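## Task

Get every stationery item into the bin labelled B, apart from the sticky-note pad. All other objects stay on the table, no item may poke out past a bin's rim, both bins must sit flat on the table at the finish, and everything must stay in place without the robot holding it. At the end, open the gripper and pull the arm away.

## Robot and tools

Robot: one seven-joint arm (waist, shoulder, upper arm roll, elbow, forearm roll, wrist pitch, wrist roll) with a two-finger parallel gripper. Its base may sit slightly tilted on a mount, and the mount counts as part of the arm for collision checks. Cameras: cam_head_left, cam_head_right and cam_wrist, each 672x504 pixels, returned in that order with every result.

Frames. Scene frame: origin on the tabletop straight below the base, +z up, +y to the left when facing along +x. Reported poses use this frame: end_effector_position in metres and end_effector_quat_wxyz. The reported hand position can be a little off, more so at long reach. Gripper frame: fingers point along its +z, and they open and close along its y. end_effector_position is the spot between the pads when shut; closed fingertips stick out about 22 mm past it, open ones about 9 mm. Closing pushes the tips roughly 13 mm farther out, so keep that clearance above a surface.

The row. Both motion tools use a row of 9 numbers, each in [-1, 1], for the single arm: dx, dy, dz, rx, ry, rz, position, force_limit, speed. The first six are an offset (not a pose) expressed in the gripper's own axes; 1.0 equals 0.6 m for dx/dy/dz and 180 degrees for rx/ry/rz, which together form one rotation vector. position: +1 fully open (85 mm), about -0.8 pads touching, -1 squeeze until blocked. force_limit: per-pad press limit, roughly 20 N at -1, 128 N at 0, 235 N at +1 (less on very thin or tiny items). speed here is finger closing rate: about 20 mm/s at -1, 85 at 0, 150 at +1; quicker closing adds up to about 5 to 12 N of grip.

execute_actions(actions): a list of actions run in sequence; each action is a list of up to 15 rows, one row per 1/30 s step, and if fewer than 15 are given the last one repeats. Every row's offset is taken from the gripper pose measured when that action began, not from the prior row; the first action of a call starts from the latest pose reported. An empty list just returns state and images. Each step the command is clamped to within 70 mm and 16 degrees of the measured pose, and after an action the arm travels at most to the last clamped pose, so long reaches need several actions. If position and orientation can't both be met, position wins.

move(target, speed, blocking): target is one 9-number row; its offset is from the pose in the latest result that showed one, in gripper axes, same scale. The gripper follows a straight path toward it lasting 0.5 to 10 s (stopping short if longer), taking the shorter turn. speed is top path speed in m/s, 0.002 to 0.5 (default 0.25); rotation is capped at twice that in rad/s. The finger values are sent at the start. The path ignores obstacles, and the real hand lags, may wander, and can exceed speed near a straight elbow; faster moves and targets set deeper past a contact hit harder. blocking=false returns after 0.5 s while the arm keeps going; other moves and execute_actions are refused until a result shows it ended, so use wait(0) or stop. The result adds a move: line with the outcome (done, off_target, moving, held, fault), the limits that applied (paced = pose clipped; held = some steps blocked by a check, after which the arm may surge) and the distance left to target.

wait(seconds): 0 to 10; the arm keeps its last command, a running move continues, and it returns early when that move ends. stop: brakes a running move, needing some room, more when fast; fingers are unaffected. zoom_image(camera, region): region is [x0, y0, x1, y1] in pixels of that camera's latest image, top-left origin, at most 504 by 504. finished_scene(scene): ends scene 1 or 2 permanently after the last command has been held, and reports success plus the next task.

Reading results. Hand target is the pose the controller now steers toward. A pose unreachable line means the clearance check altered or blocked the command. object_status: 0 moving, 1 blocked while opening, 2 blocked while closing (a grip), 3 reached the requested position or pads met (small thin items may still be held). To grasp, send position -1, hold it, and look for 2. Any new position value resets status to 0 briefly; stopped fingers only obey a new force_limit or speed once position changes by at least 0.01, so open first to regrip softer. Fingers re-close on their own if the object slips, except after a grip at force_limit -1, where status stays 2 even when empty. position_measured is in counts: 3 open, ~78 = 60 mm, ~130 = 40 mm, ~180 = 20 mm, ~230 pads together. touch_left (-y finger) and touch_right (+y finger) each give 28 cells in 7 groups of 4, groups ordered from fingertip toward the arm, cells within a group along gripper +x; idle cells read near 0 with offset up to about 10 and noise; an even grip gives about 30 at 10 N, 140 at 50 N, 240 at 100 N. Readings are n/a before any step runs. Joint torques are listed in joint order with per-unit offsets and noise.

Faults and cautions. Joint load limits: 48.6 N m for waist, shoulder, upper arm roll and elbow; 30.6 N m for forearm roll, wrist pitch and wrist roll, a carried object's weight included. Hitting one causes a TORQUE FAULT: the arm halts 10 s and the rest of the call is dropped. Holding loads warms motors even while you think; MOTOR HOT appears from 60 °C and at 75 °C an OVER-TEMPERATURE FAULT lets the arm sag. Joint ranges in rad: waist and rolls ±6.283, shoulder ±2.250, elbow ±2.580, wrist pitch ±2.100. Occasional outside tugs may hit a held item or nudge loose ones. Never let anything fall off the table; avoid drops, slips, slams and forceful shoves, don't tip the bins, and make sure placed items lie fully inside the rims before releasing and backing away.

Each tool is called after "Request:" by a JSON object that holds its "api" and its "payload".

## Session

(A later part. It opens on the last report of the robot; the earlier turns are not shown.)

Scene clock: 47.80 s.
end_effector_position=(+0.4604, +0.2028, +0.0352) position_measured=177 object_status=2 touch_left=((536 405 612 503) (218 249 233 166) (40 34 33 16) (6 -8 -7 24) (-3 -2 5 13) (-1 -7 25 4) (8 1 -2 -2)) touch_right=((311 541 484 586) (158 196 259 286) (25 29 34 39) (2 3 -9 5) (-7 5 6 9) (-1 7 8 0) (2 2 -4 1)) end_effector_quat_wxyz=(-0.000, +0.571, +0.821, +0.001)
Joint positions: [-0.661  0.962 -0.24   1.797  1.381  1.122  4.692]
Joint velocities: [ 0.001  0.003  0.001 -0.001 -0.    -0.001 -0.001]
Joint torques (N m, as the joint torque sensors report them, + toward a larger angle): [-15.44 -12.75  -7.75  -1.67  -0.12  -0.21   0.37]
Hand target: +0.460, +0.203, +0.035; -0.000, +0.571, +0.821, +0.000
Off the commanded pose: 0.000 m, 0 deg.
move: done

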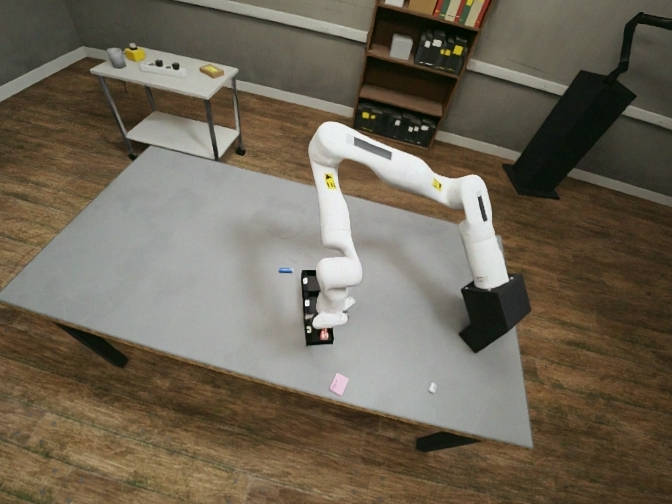

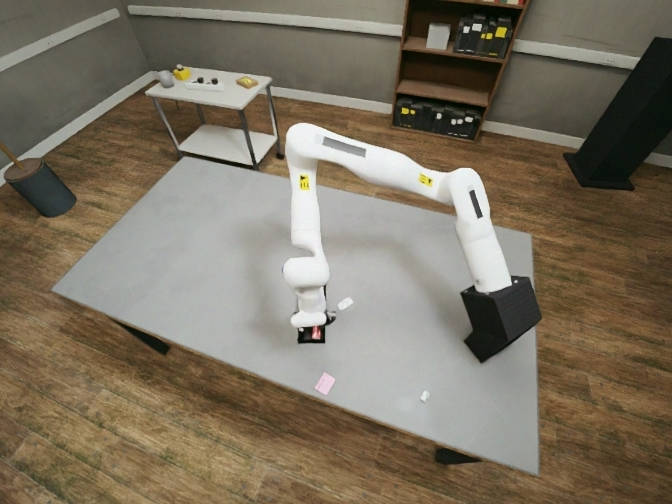

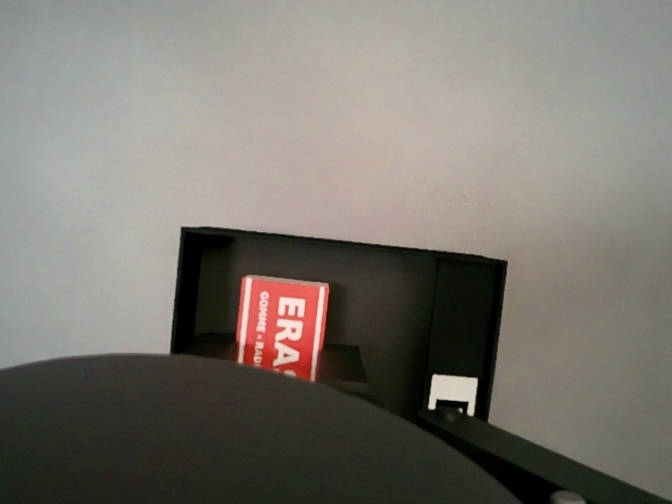

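Request:
{"api": "execute_actions", "payload": {"actions": [[[0,0,0.003,0,0,0,-1,-0.6,0],[0,0,0.006,0,0,0,-1,-0.6,0],[0,0,0.008,0,0,0,-1,-0.6,0]],[[0,0,0,0,0,0,-0.25,-0.6,-0.3]]]}}

Request:
{"api": "move", "payload": {"target": [0,0,-0.12,0,0,0,-0.25,-0.6,0]}}

Request:
{"api": "move", "payload": {"target": [0.23,-0.49,-0.115,0,0,0.113,0.2,-0.6,0], "speed": 0.35}}

Scene clock: 54.97 s.
end_effector_position=(+0.4608, +0.2039, +0.0335) position_measured=160 object_status=3 touch_left=((3 -1 4 0) (4 -15 -14 -11) (5 9 1 -7) (12 0 0 14) (7 4 9 11) (7 -12 13 -3) (-1 -8 -5 -17)) touch_right=((12 -5 -1 -2) (-1 8 8 4) (2 4 -2 -9) (5 12 -4 5) (-10 -17 5 2) (4 2 -4 7) (6 -8 -2 -3)) end_effector_quat_wxyz=(-0.000, +0.571, +0.821, +0.003)
Joint positions: [-0.658  0.965 -0.239  1.796  1.388  1.119  4.689]
Joint velocities: [ 0.     0.001  0.    -0.    -0.     0.     0.   ]
Joint torques (N m, as the joint torque sensors report them, + toward a larger angle): [-15.24 -12.77  -7.68  -1.48  -0.2   -0.23   0.34]
Hand target: +0.461, +0.204, +0.033; -0.000, +0.571, +0.821, +0.002
Off the commanded pose: 0.000 m, 0 deg.

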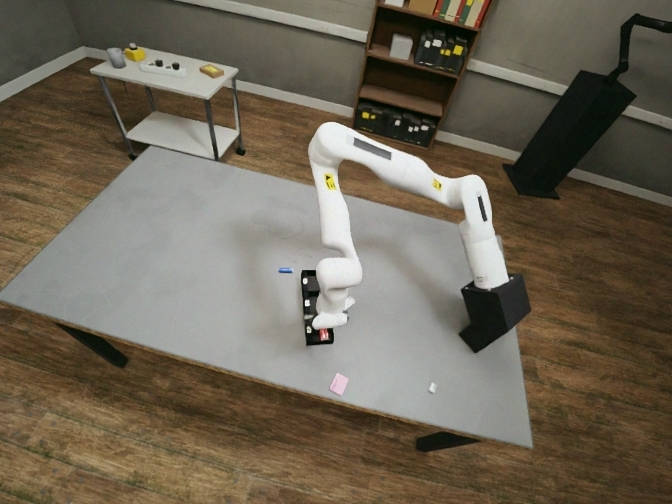

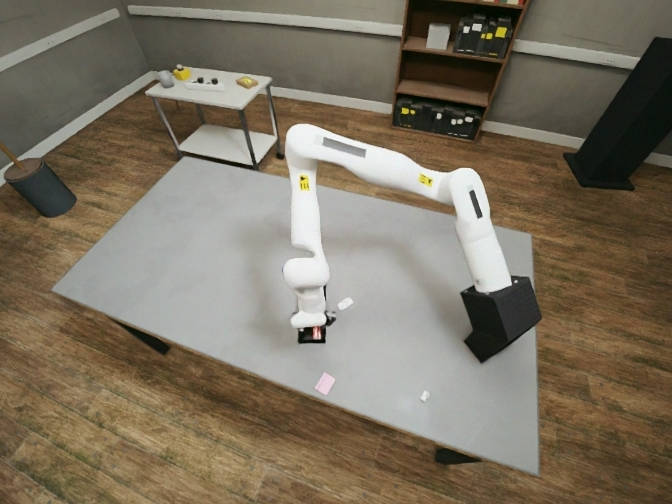

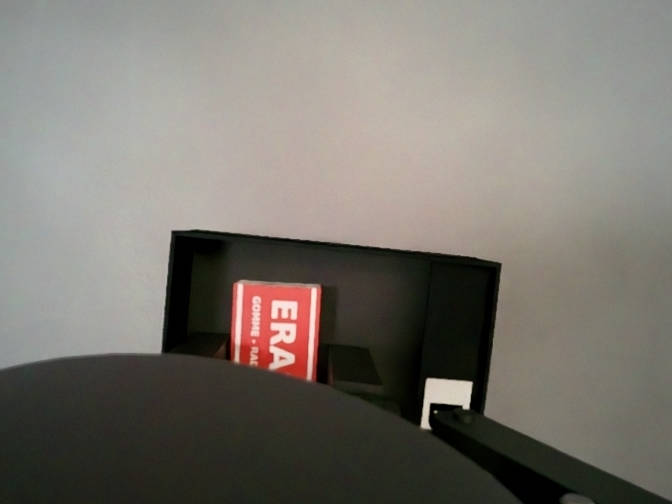

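Scene clock: 55.70 s.
end_effector_position=(+0.4607, +0.2036, +0.1052) position_measured=160 object_status=3 touch_left=((6 -1 4 6) (-1 -10 -2 -11) (-9 3 1 5) (4 3 -2 9) (-3 3 4 -1) (-6 -15 14 -1) (7 -1 -5 2)) touch_right=((9 5 8 2) (-7 -1 4 0) (-21 5 -1 -14) (7 -4 -6 -14) (-2 -5 1 -6) (5 -1 10 -5) (0 2 -3 -1)) end_effector_quat_wxyz=(-0.000, +0.571, +0.821, +0.002)
Joint positions: [-0.741  0.872 -0.298  1.801  1.258  1.219  4.737]
Joint velocities: [-0.002 -0.005 -0.003 -0.     0.002  0.001 -0.   ]
Joint torques (N m, as the joint torque sensors report them, + toward a larger angle): [-14.8  -12.44  -8.04  -2.66   0.1   -0.47   0.38]
Hand target: +0.461, +0.204, +0.105; -0.000, +0.571, +0.821, +0.003
Off the commanded pose: 0.000 m, 0 deg.
move: done

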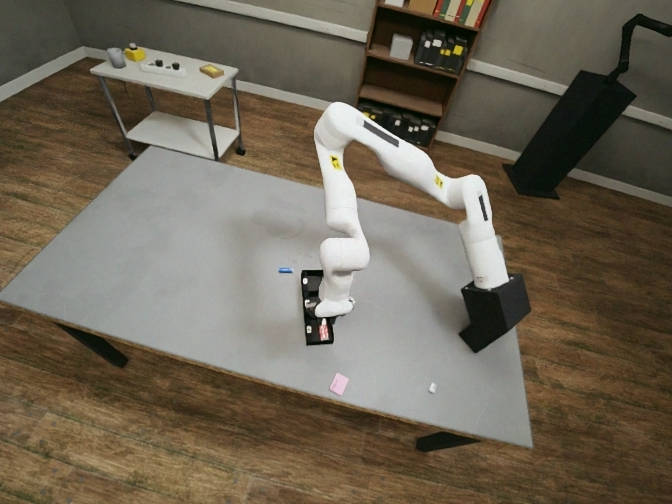

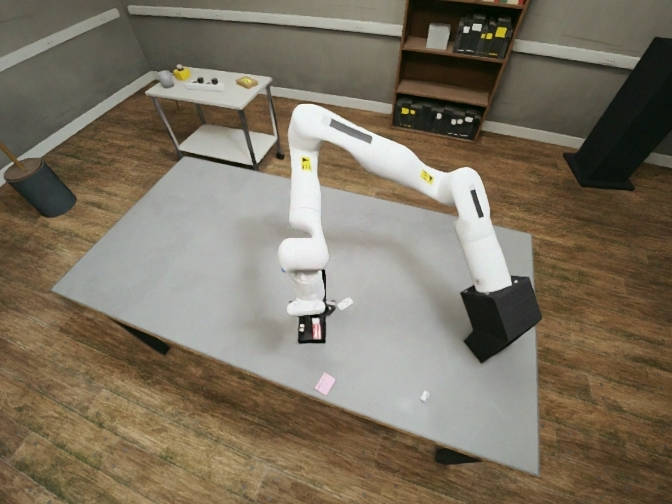

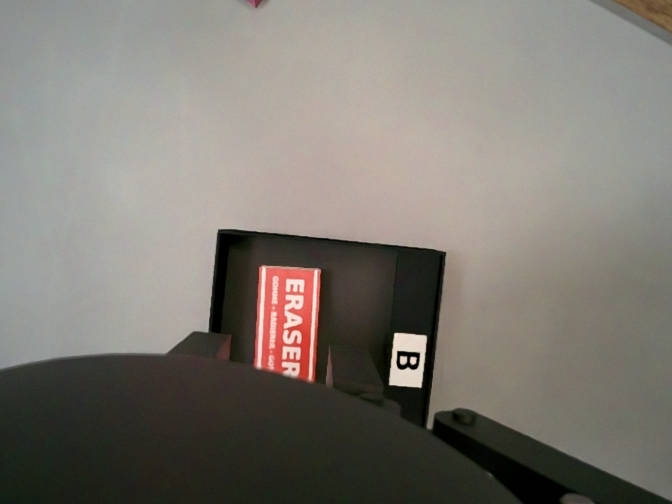

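Scene clock: 57.13 s.
end_effector_position=(+0.1372, +0.2323, +0.1742) position_measured=104 object_status=3 touch_left=((14 1 -1 6) (-10 -2 -6 9) (-3 8 -2 3) (6 -6 9 14) (-4 6 5 11) (3 6 16 1) (1 6 0 -6)) touch_right=((-3 1 -1 2) (0 -1 -1 4) (-2 11 -2 7) (14 11 10 8) (-13 -10 0 4) (3 4 3 3) (9 -4 2 -2)) end_effector_quat_wxyz=(-0.002, +0.707, +0.707, +0.002)
Joint positions: [-1.298  1.248 -0.44   2.036  1.103  1.188  3.528]
Joint velocities: [-0.01   0.01  -0.006 -0.001  0.003  0.005 -0.002]
Joint torques (N m, as the joint torque sensors report them, + toward a larger angle): [-11.45 -11.97  -7.    -3.53   0.38  -0.42   0.46]
Hand target: +0.137, +0.232, +0.174; -0.001, +0.707, +0.707, +0.002
Off the commanded pose: 0.002 m, 0 deg.
move: done

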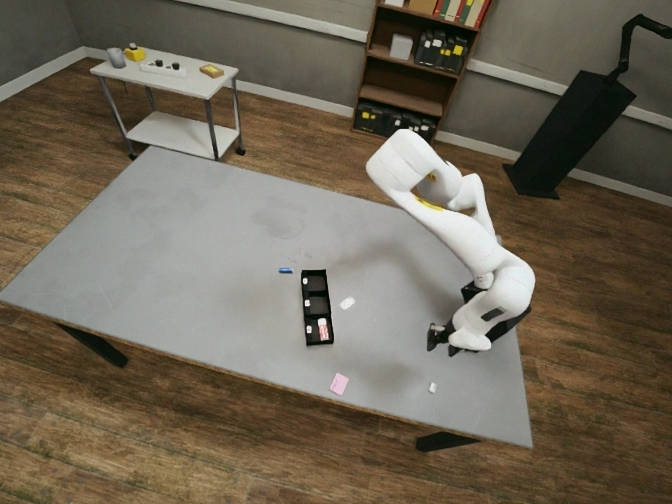

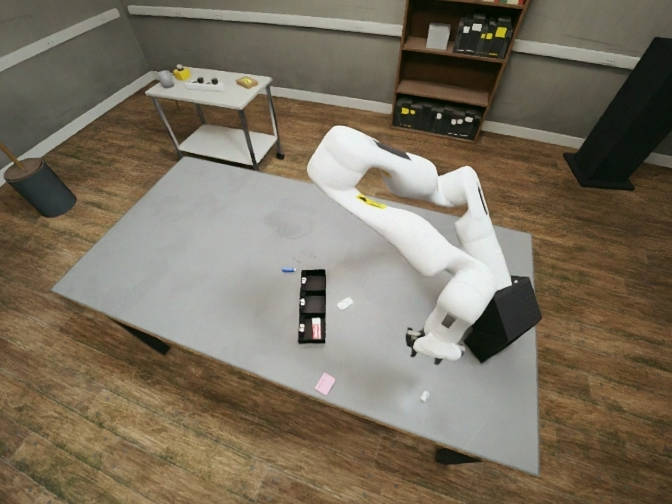

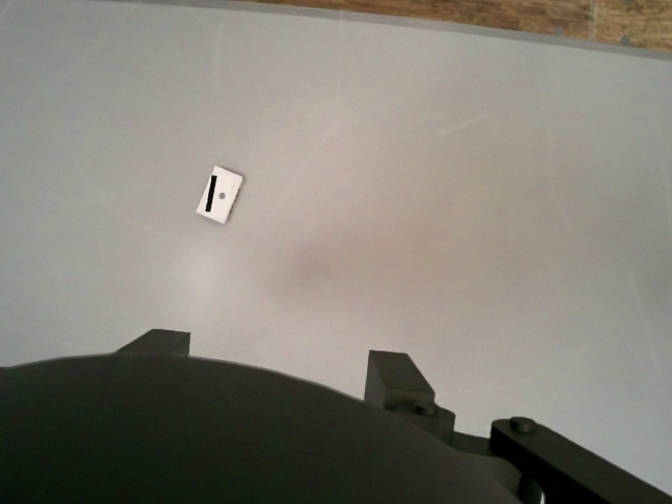

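Request:
{"api": "move", "payload": {"target": [0.097,-0.076,0.238,0,0,0.083,0.2,-0.6,0], "speed": 0.2}}

Request:
{"api": "move", "payload": {"target": [0,0,0,0,0,0,-1,-0.6,0]}}

Scene clock: 61.43 s.
end_effector_position=(+0.0919, +0.2910, +0.0316) position_measured=104 object_status=3 touch_left=((1 -8 3 9) (-3 -16 -6 0) (2 8 -2 -7) (10 -4 4 13) (5 -3 3 4) (6 -7 3 -3) (8 -3 -10 -3)) touch_right=((3 -16 12 -12) (6 -3 -9 7) (1 12 -18 -2) (16 0 -11 7) (-7 -2 8 4) (9 13 22 -6) (-3 -7 -11 7)) end_effector_quat_wxyz=(-0.002, +0.793, +0.609, +0.001)
Joint positions: [-1.254  1.594 -0.24   1.853  1.364  1.02   3.179]
Joint velocities: [ 0.     0.004  0.001 -0.001  0.    -0.001 -0.   ]
Joint torques (N m, as the joint torque sensors report them, + toward a larger angle): [-11.77 -14.17  -7.07  -1.94   0.05  -0.18   0.43]
Hand target: +0.092, +0.291, +0.031; -0.002, +0.793, +0.609, +0.001
Off the commanded pose: 0.000 m, 0 deg.
move: done

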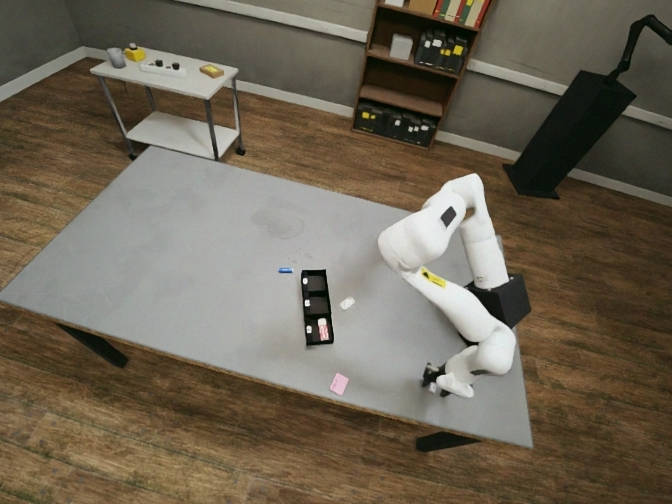

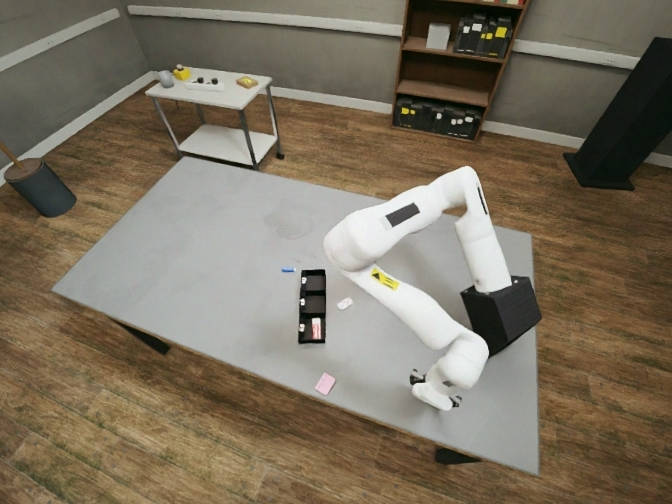

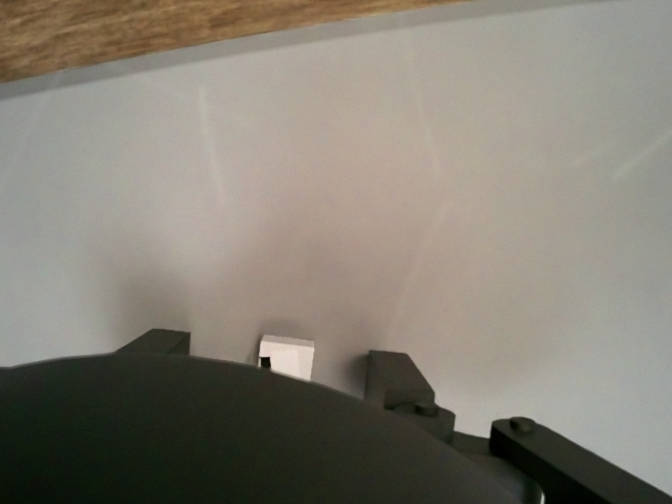

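Scene clock: 62.17 s.
end_effector_position=(+0.0919, +0.2910, +0.0318) position_measured=204 object_status=2 touch_left=((9 3 -6 -1) (-2 -9 -4 2) (-11 -6 -2 2) (6 -6 -8 17) (4 4 -1 5) (-2 -4 3 -5) (2 -8 -10 0)) touch_right=((27 2 24 14) (17 2 -1 -6) (-2 17 -10 -9) (14 -1 -3 3) (0 16 -1 -5) (-2 11 -6 1) (-5 -3 -13 3)) end_effector_quat_wxyz=(-0.002, +0.793, +0.609, +0.001)
Joint positions: [-1.254  1.594 -0.24   1.854  1.363  1.02   3.179]
Joint velocities: [ 0.001 -0.    -0.001  0.    -0.001  0.    -0.001]
Joint torques (N m, as the joint torque sensors report them, + toward a larger angle): [-11.78 -13.94  -7.05  -1.78   0.05  -0.23   0.42]
Hand target: +0.092, +0.291, +0.032; -0.002, +0.793, +0.609, +0.001
Off the commanded pose: 0.000 m, 0 deg.
move: done

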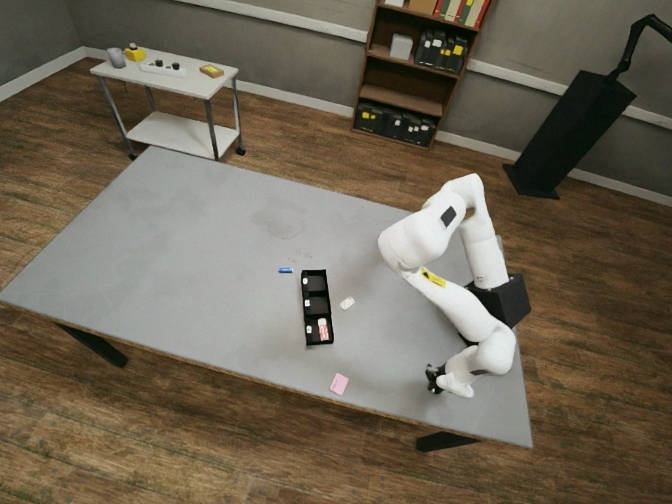

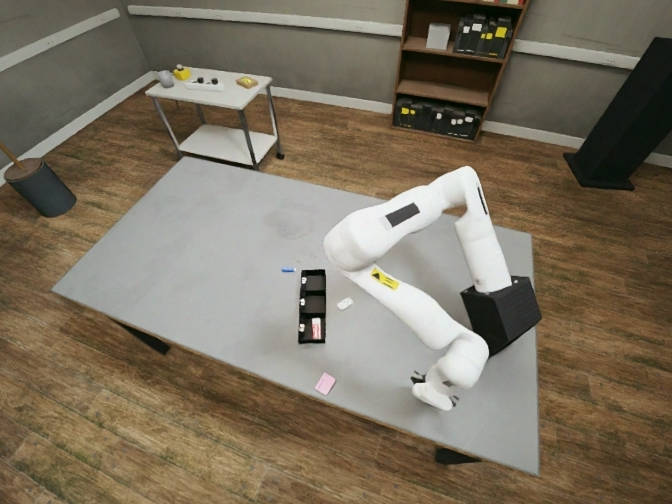

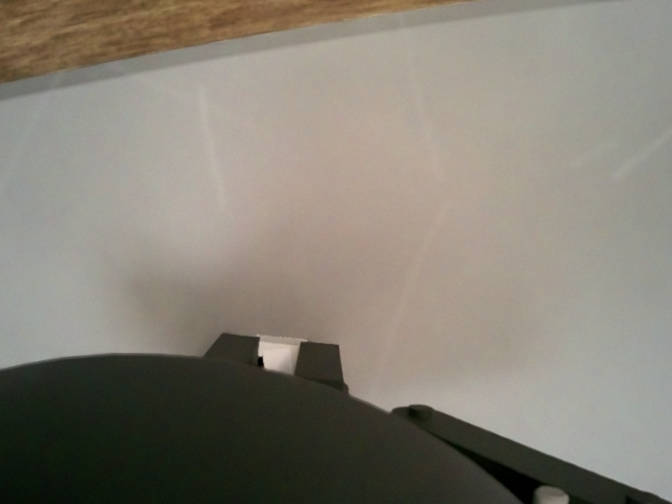

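Request:
{"api": "move", "payload": {"target": [0,0,0,0,0,0,0.2,-0.6,0.5]}}

Request:
{"api": "move", "payload": {"target": [0.004,0,0.011,0,0,0.5,0.2,-0.6,0], "speed": 0.5}}

Request:
{"api": "move", "payload": {"target": [0,0,0,0,0,0,-1,-0.6,0]}}

Scene clock: 68.03 s.
end_effector_position=(+0.0919, +0.2910, +0.0318) position_measured=104 object_status=0 touch_left=((7 -9 -4 -9) (-2 -8 -15 3) (-4 3 -7 -1) (6 0 -2 17) (-3 0 6 6) (-2 -18 7 -1) (0 5 -10 2)) touch_right=((4 -1 14 1) (2 4 2 -6) (2 3 -13 -4) (1 -11 -4 -10) (2 -1 16 -11) (7 5 7 -2) (6 5 -6 7)) end_effector_quat_wxyz=(-0.002, +0.793, +0.609, +0.001)
Joint positions: [-1.255  1.594 -0.24   1.854  1.363  1.02   3.179]
Joint velocities: [-0.    -0.    -0.001 -0.     0.    -0.    -0.   ]
Joint torques (N m, as the joint torque sensors report them, + toward a larger angle): [-11.86 -13.96  -7.19  -1.81  -0.04  -0.17   0.36]
Hand target: +0.092, +0.291, +0.032; -0.002, +0.793, +0.609, +0.001
Off the commanded pose: 0.000 m, 0 deg.
move: done

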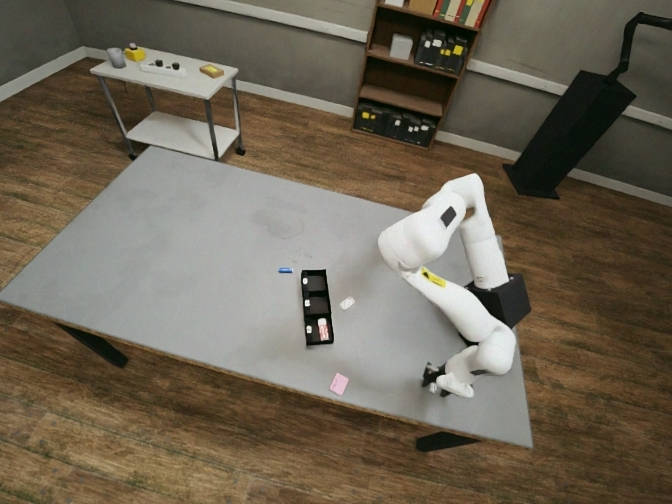

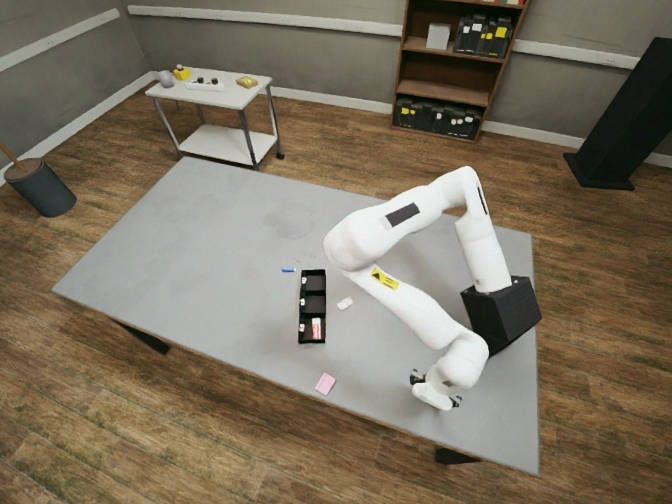

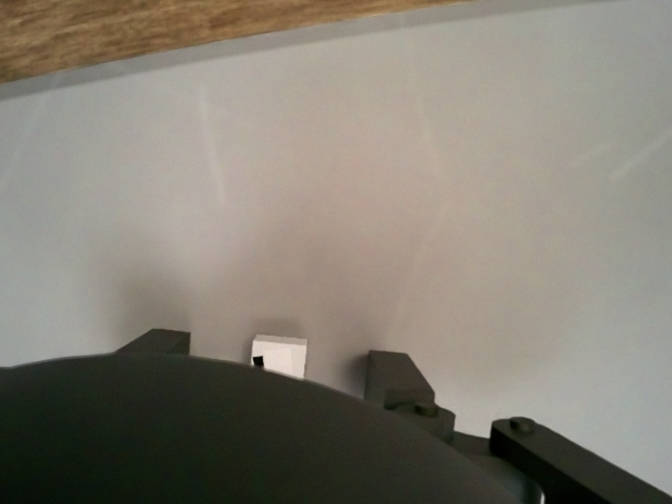

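Scene clock: 70.07 s.
end_effector_position=(+0.0926, +0.2932, +0.0251) position_measured=104 object_status=3 touch_left=((2 -10 2 -3) (0 -5 -3 -3) (-9 10 -8 -5) (7 -7 -3 16) (-1 -9 5 7) (0 0 12 9) (5 6 -4 8)) touch_right=((16 10 1 20) (-2 -1 4 -15) (0 -11 0 -2) (1 3 -12 -4) (2 -7 -8 6) (-19 5 11 2) (12 1 -10 -2)) end_effector_quat_wxyz=(-0.002, +0.991, -0.130, -0.000)
Joint positions: [-1.35   1.592 -0.118  1.846  1.286  0.877  1.643]
Joint velocities: [-0.003 -0.    -0.002 -0.     0.001  0.002 -0.002]
Joint torques (N m, as the joint torque sensors report them, + toward a larger angle): [-11.44 -14.81  -6.22  -2.12  -0.31   0.08   0.26]
Hand target: +0.093, +0.293, +0.025; -0.002, +0.992, -0.130, -0.000
Off the commanded pose: 0.000 m, 0 deg.
move: done

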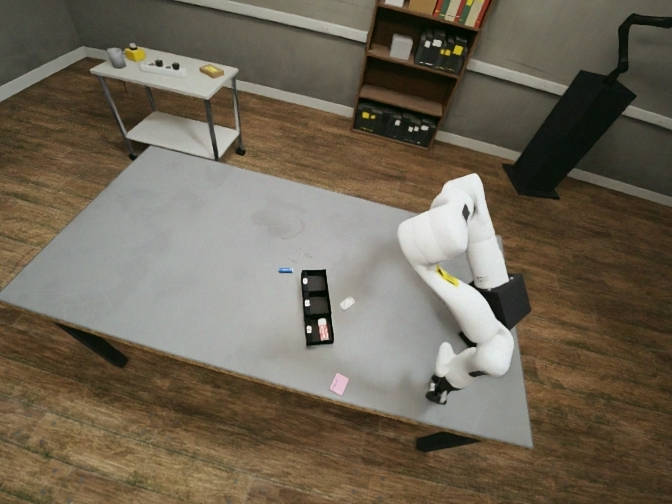

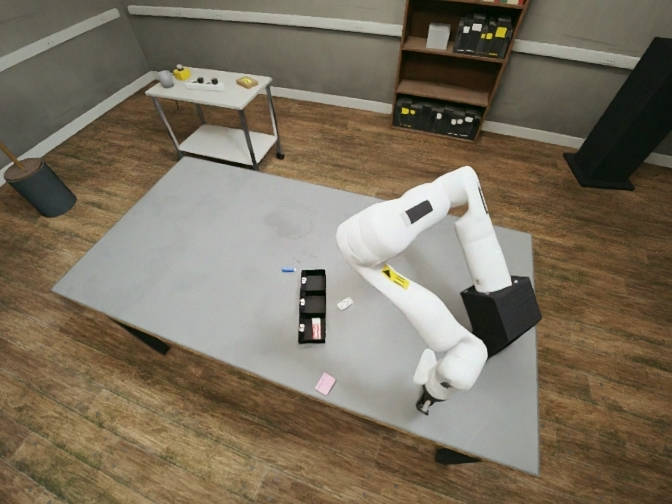

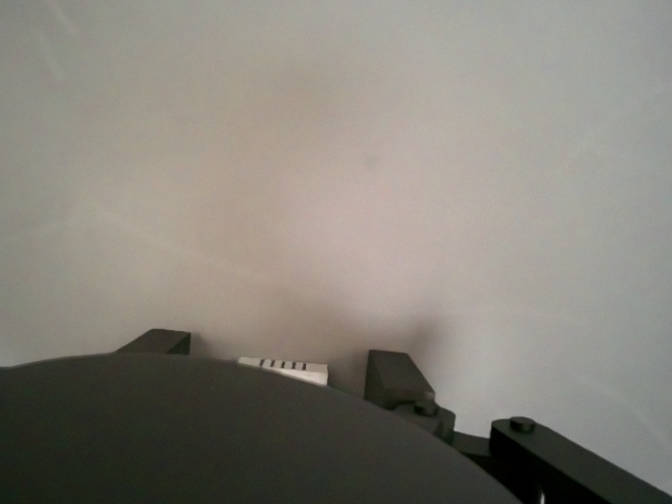

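Scene clock: 70.67 s.
end_effector_position=(+0.0926, +0.2933, +0.0253) position_measured=174 object_status=2 touch_left=((305 588 1025 442) (55 232 247 75) (2 11 18 -2) (6 -4 -8 9) (5 3 -4 1) (4 -5 11 6) (-4 1 -6 -4)) touch_right=((280 925 704 329) (78 216 228 97) (17 27 6 -2) (-1 13 4 2) (1 -9 14 7) (7 -4 8 -7) (-4 -2 -4 -4)) end_effector_quat_wxyz=(-0.002, +0.991, -0.130, -0.001)
Joint positions: [-1.351  1.592 -0.118  1.847  1.286  0.877  1.643]
Joint velocities: [ 0.    -0.    -0.     0.001  0.001 -0.001 -0.001]
Joint torques (N m, as the joint torque sensors report them, + toward a larger angle): [-11.38 -14.41  -5.95  -2.14   0.02  -0.11   0.28]
Hand target: +0.093, +0.293, +0.025; -0.002, +0.991, -0.130, -0.000
Off the commanded pose: 0.000 m, 0 deg.
move: done

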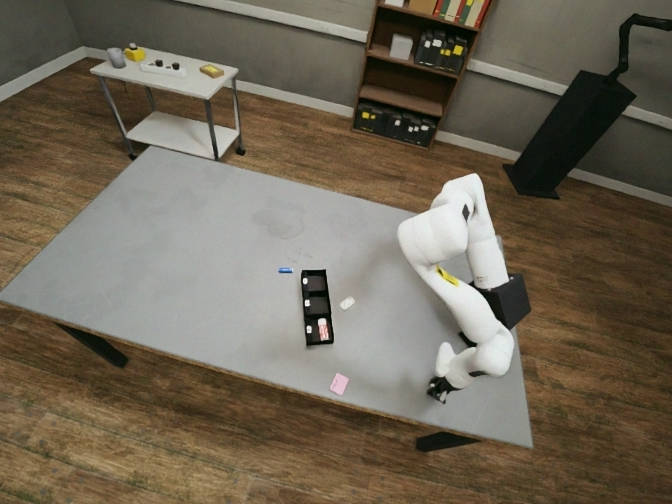

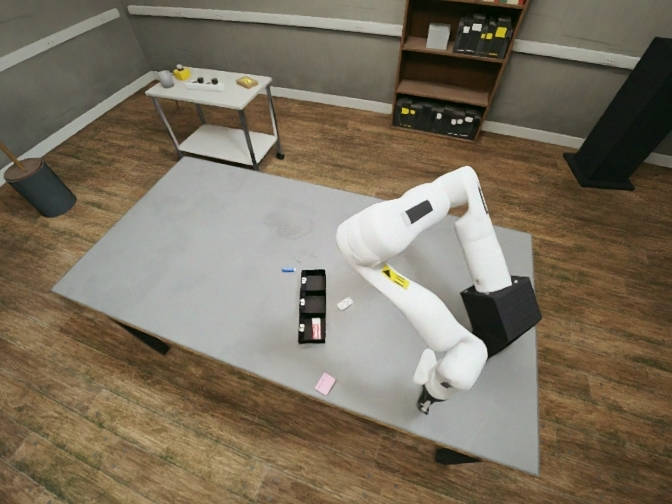

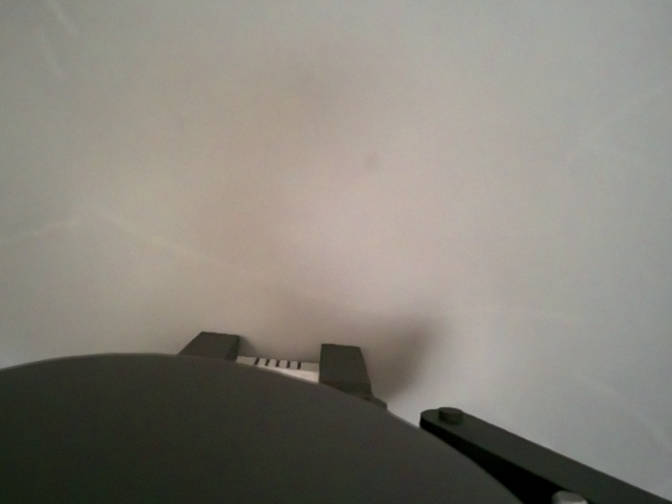

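Request:
{"api": "move", "payload": {"target": [0.657,-0.04,-0.1,0,0,-0.197,-1,-0.6,0], "speed": 0.35}}

Request:
{"api": "move", "payload": {"target": [0,0,0.04,0,0,0,-1,-0.6,0], "speed": 0.08}}

Scene clock: 78.57 s.
end_effector_position=(+0.4796, +0.2124, +0.0852) position_measured=174 object_status=2 touch_left=((298 572 1037 430) (67 225 245 70) (-10 19 17 5) (12 0 8 16) (-4 -5 12 4) (1 -3 3 -3) (5 -15 -5 1)) touch_right=((284 914 694 349) (77 210 232 81) (23 13 19 3) (-4 -5 -9 7) (-12 8 5 -7) (-6 -4 2 -1) (6 0 -12 4)) end_effector_quat_wxyz=(-0.002, +0.984, +0.178, +0.001)
Joint positions: [-0.881  0.888 -0.012  1.742  1.146  1.029  3.28 ]
Joint velocities: [ 0.006 -0.     0.007 -0.003 -0.004 -0.002  0.003]
Joint torques (N m, as the joint torque sensors report them, + toward a larger angle): [-15.9  -12.49  -6.83  -3.42   0.    -0.19   0.33]
Hand target: +0.480, +0.212, +0.085; -0.002, +0.984, +0.178, +0.001
Off the commanded pose: 0.002 m, 0 deg.
move: done; limits=paced

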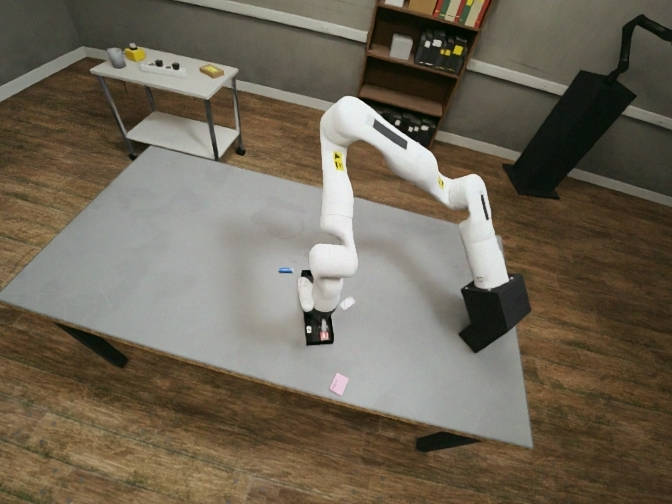

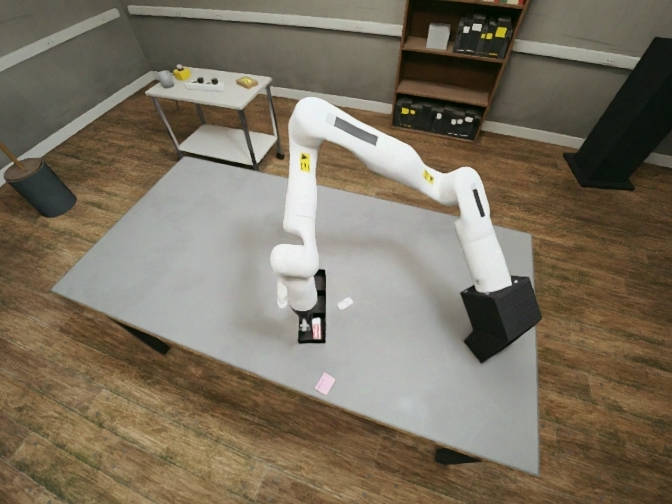

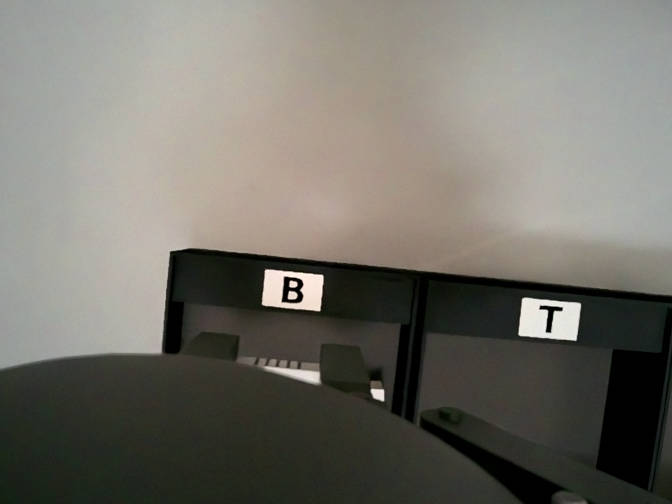

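Scene clock: 79.27 s.
end_effector_position=(+0.4797, +0.2125, +0.0613) position_measured=174 object_status=2 touch_left=((289 585 1033 435) (53 234 236 78) (6 19 28 10) (3 0 -1 7) (-12 -2 13 1) (7 -7 13 -6) (2 5 -3 3)) touch_right=((282 916 693 343) (82 222 236 98) (10 18 5 -4) (11 8 -14 -1) (9 0 7 5) (-7 4 12 2) (1 -4 2 4)) end_effector_quat_wxyz=(-0.002, +0.984, +0.178, +0.001)
Joint positions: [-0.854  0.92   0.005  1.741  1.183  0.989  3.261]
Joint velocities: [ 0.002  0.002  0.001  0.    -0.002 -0.    -0.001]
Joint torques (N m, as the joint torque sensors report them, + toward a larger angle): [-15.81 -13.15  -7.05  -2.94  -0.01   0.01   0.44]
Hand target: +0.480, +0.213, +0.061; -0.002, +0.984, +0.178, +0.001
Off the commanded pose: 0.000 m, 0 deg.
move: done

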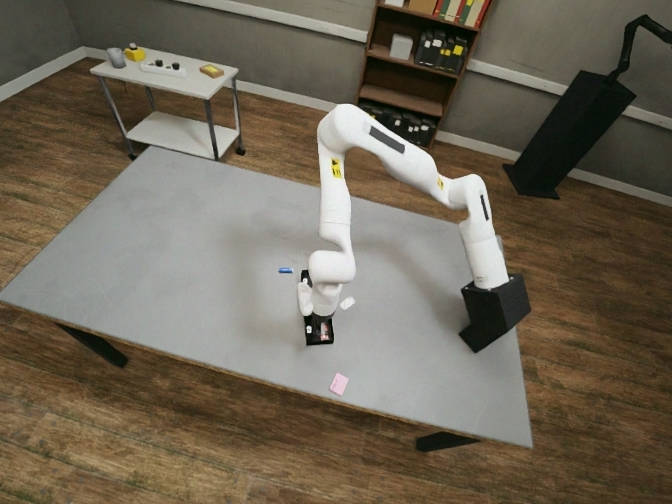

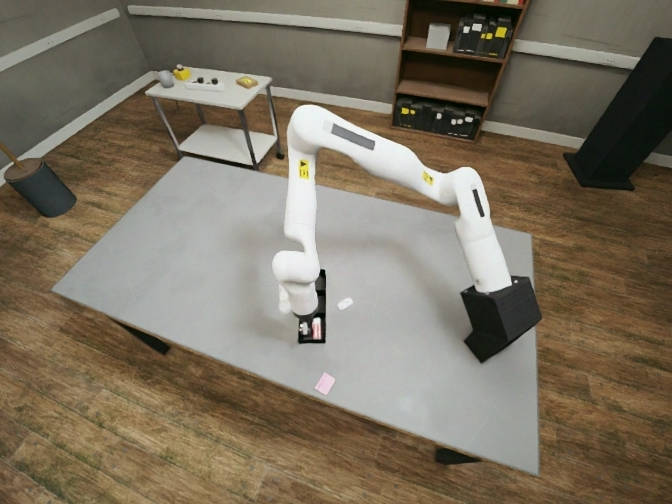

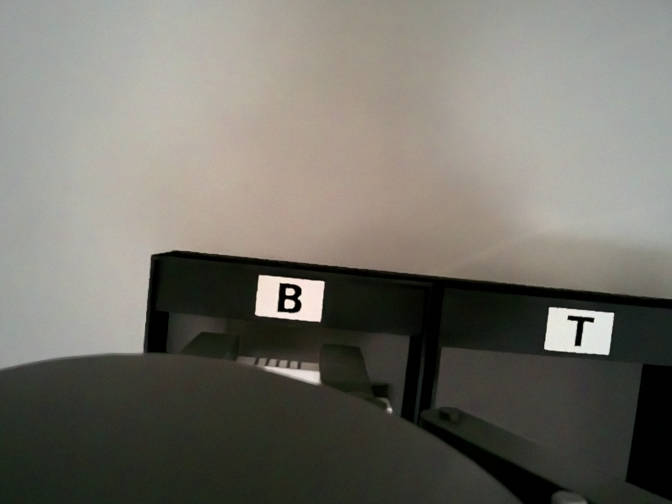

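Request:
{"api": "move", "payload": {"target": [0.003,0,0.027,0,0,0,-1,-0.6,0], "speed": 0.05}}

Request:
{"api": "move", "payload": {"target": [0,0,0,0,0,0,-0.2,-0.6,0]}}

Request:
{"api": "move", "payload": {"target": [-0.05,0,-0.25,0,0,0,-0.2,-0.6,0]}}

Scene clock: 83.27 s.
end_effector_position=(+0.4814, +0.2133, +0.0453) position_measured=174 object_status=2 touch_left=((308 580 1038 441) (63 233 247 76) (-3 15 28 7) (5 -14 -2 8) (3 2 6 -5) (-5 -13 13 0) (5 -2 -6 4)) touch_right=((288 910 705 342) (81 210 230 81) (3 10 17 -3) (5 0 -3 1) (-9 4 -2 6) (-16 7 5 -12) (6 10 -1 5)) end_effector_quat_wxyz=(-0.002, +0.984, +0.178, +0.002)
Joint positions: [-0.834  0.943  0.016  1.732  1.207  0.965  3.254]
Joint velocities: [ 0.001  0.002  0.001 -0.    -0.    -0.001  0.   ]
Joint torques (N m, as the joint torque sensors report them, + toward a larger angle): [-16.   -13.08  -6.76  -2.73  -0.01  -0.11   0.44]
Hand target: +0.481, +0.213, +0.045; -0.002, +0.984, +0.178, +0.001
Off the commanded pose: 0.000 m, 0 deg.
move: done

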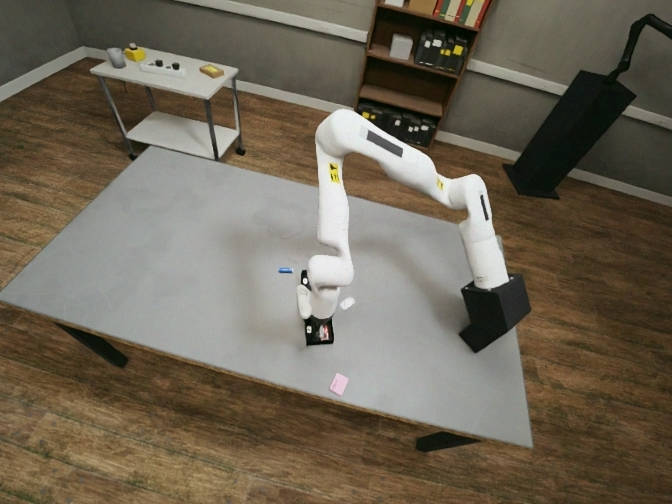

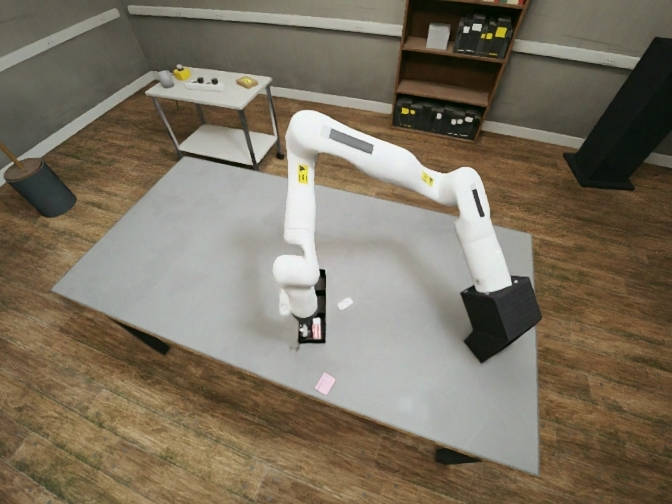

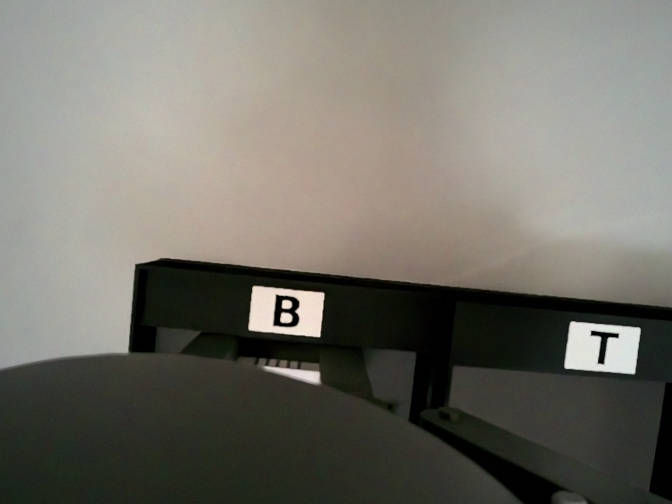

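Scene clock: 83.77 s.
end_effector_position=(+0.4814, +0.2133, +0.0453) position_measured=154 object_status=3 touch_left=((9 -6 8 4) (-7 -6 -5 4) (-10 6 -4 -9) (14 -19 -11 7) (8 3 1 8) (10 -12 17 -2) (9 2 -6 5)) touch_right=((3 2 9 3) (1 5 13 7) (-2 4 5 -1) (-2 9 -17 -1) (1 3 3 0) (-8 15 5 -4) (12 -8 -2 -6)) end_effector_quat_wxyz=(-0.002, +0.984, +0.178, +0.002)
Joint positions: [-0.834  0.943  0.017  1.732  1.207  0.965  3.254]
Joint velocities: [ 0.     0.     0.002  0.    -0.     0.001  0.   ]
Joint torques (N m, as the joint torque sensors report them, + toward a larger angle): [-15.86 -12.85  -6.67  -2.69   0.01  -0.19   0.36]
Hand target: +0.481, +0.213, +0.045; -0.002, +0.984, +0.178, +0.002
Off the commanded pose: 0.000 m, 0 deg.
move: done

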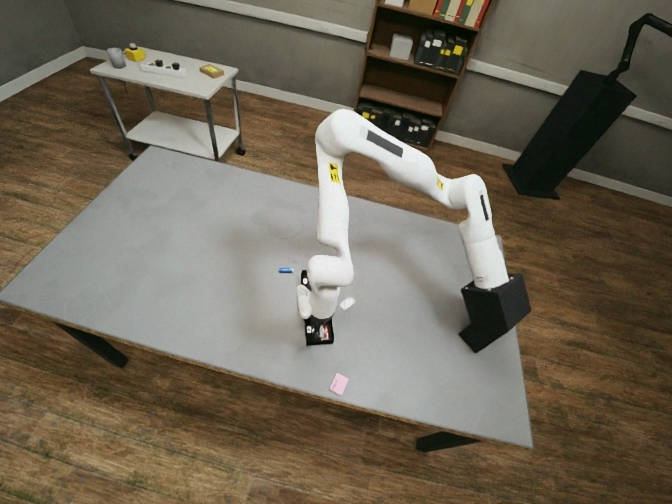

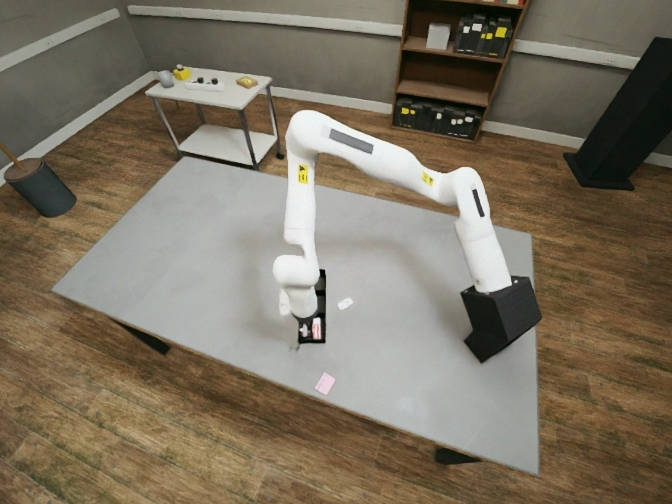

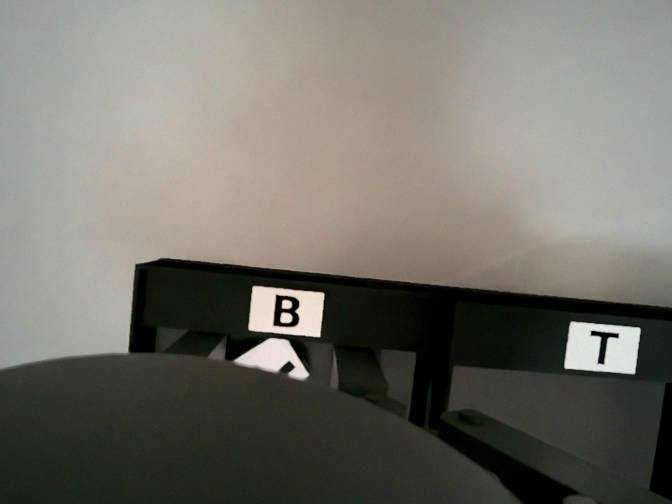

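Scene clock: 84.77 s.
end_effector_position=(+0.4534, +0.2023, +0.1949) position_measured=154 object_status=3 touch_left=((11 4 0 4) (-8 1 -6 4) (-7 7 -5 -2) (0 -5 -1 7) (-7 3 11 9) (-3 -20 8 1) (3 -3 -8 5)) touch_right=((14 9 6 14) (-2 1 3 6) (-2 6 3 -7) (0 -2 -1 -11) (-8 12 4 -5) (0 7 9 -3) (15 8 -8 -2)) end_effector_quat_wxyz=(-0.002, +0.984, +0.178, +0.002)
Joint positions: [-1.035  0.75  -0.088  1.779  0.991  1.211  3.289]
Joint velocities: [-0.003 -0.005 -0.003  0.     0.001  0.003 -0.001]
Joint torques (N m, as the joint torque sensors report them, + toward a larger angle): [-14.27 -10.5   -6.94  -4.8   -0.16  -0.35   0.47]
Hand target: +0.453, +0.202, +0.195; -0.002, +0.984, +0.178, +0.002
Off the commanded pose: 0.001 m, 0 deg.
move: done

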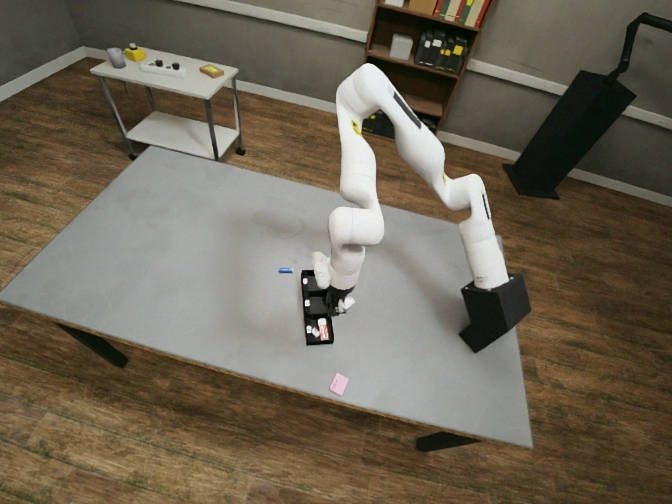

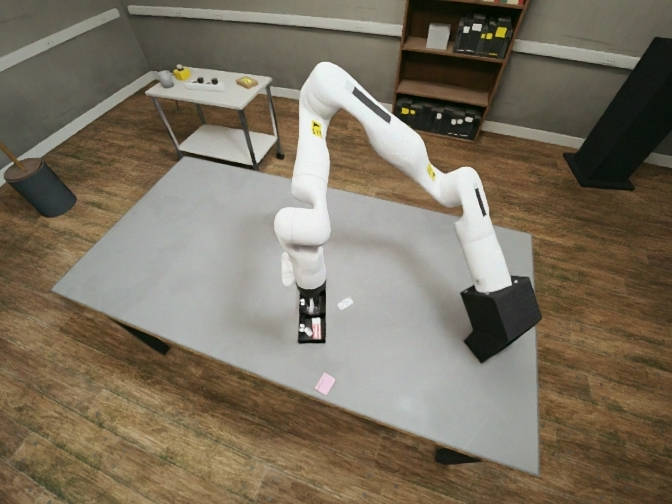

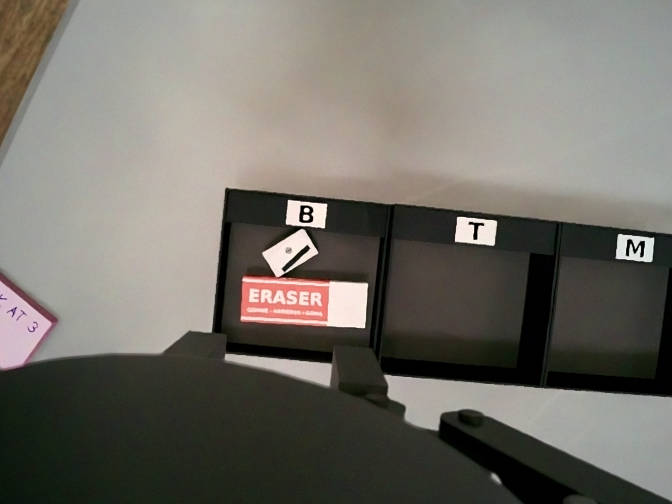

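Request:
{"api": "finished_scene", "payload": {"scene": 1}}

The scene is finished: the task was done.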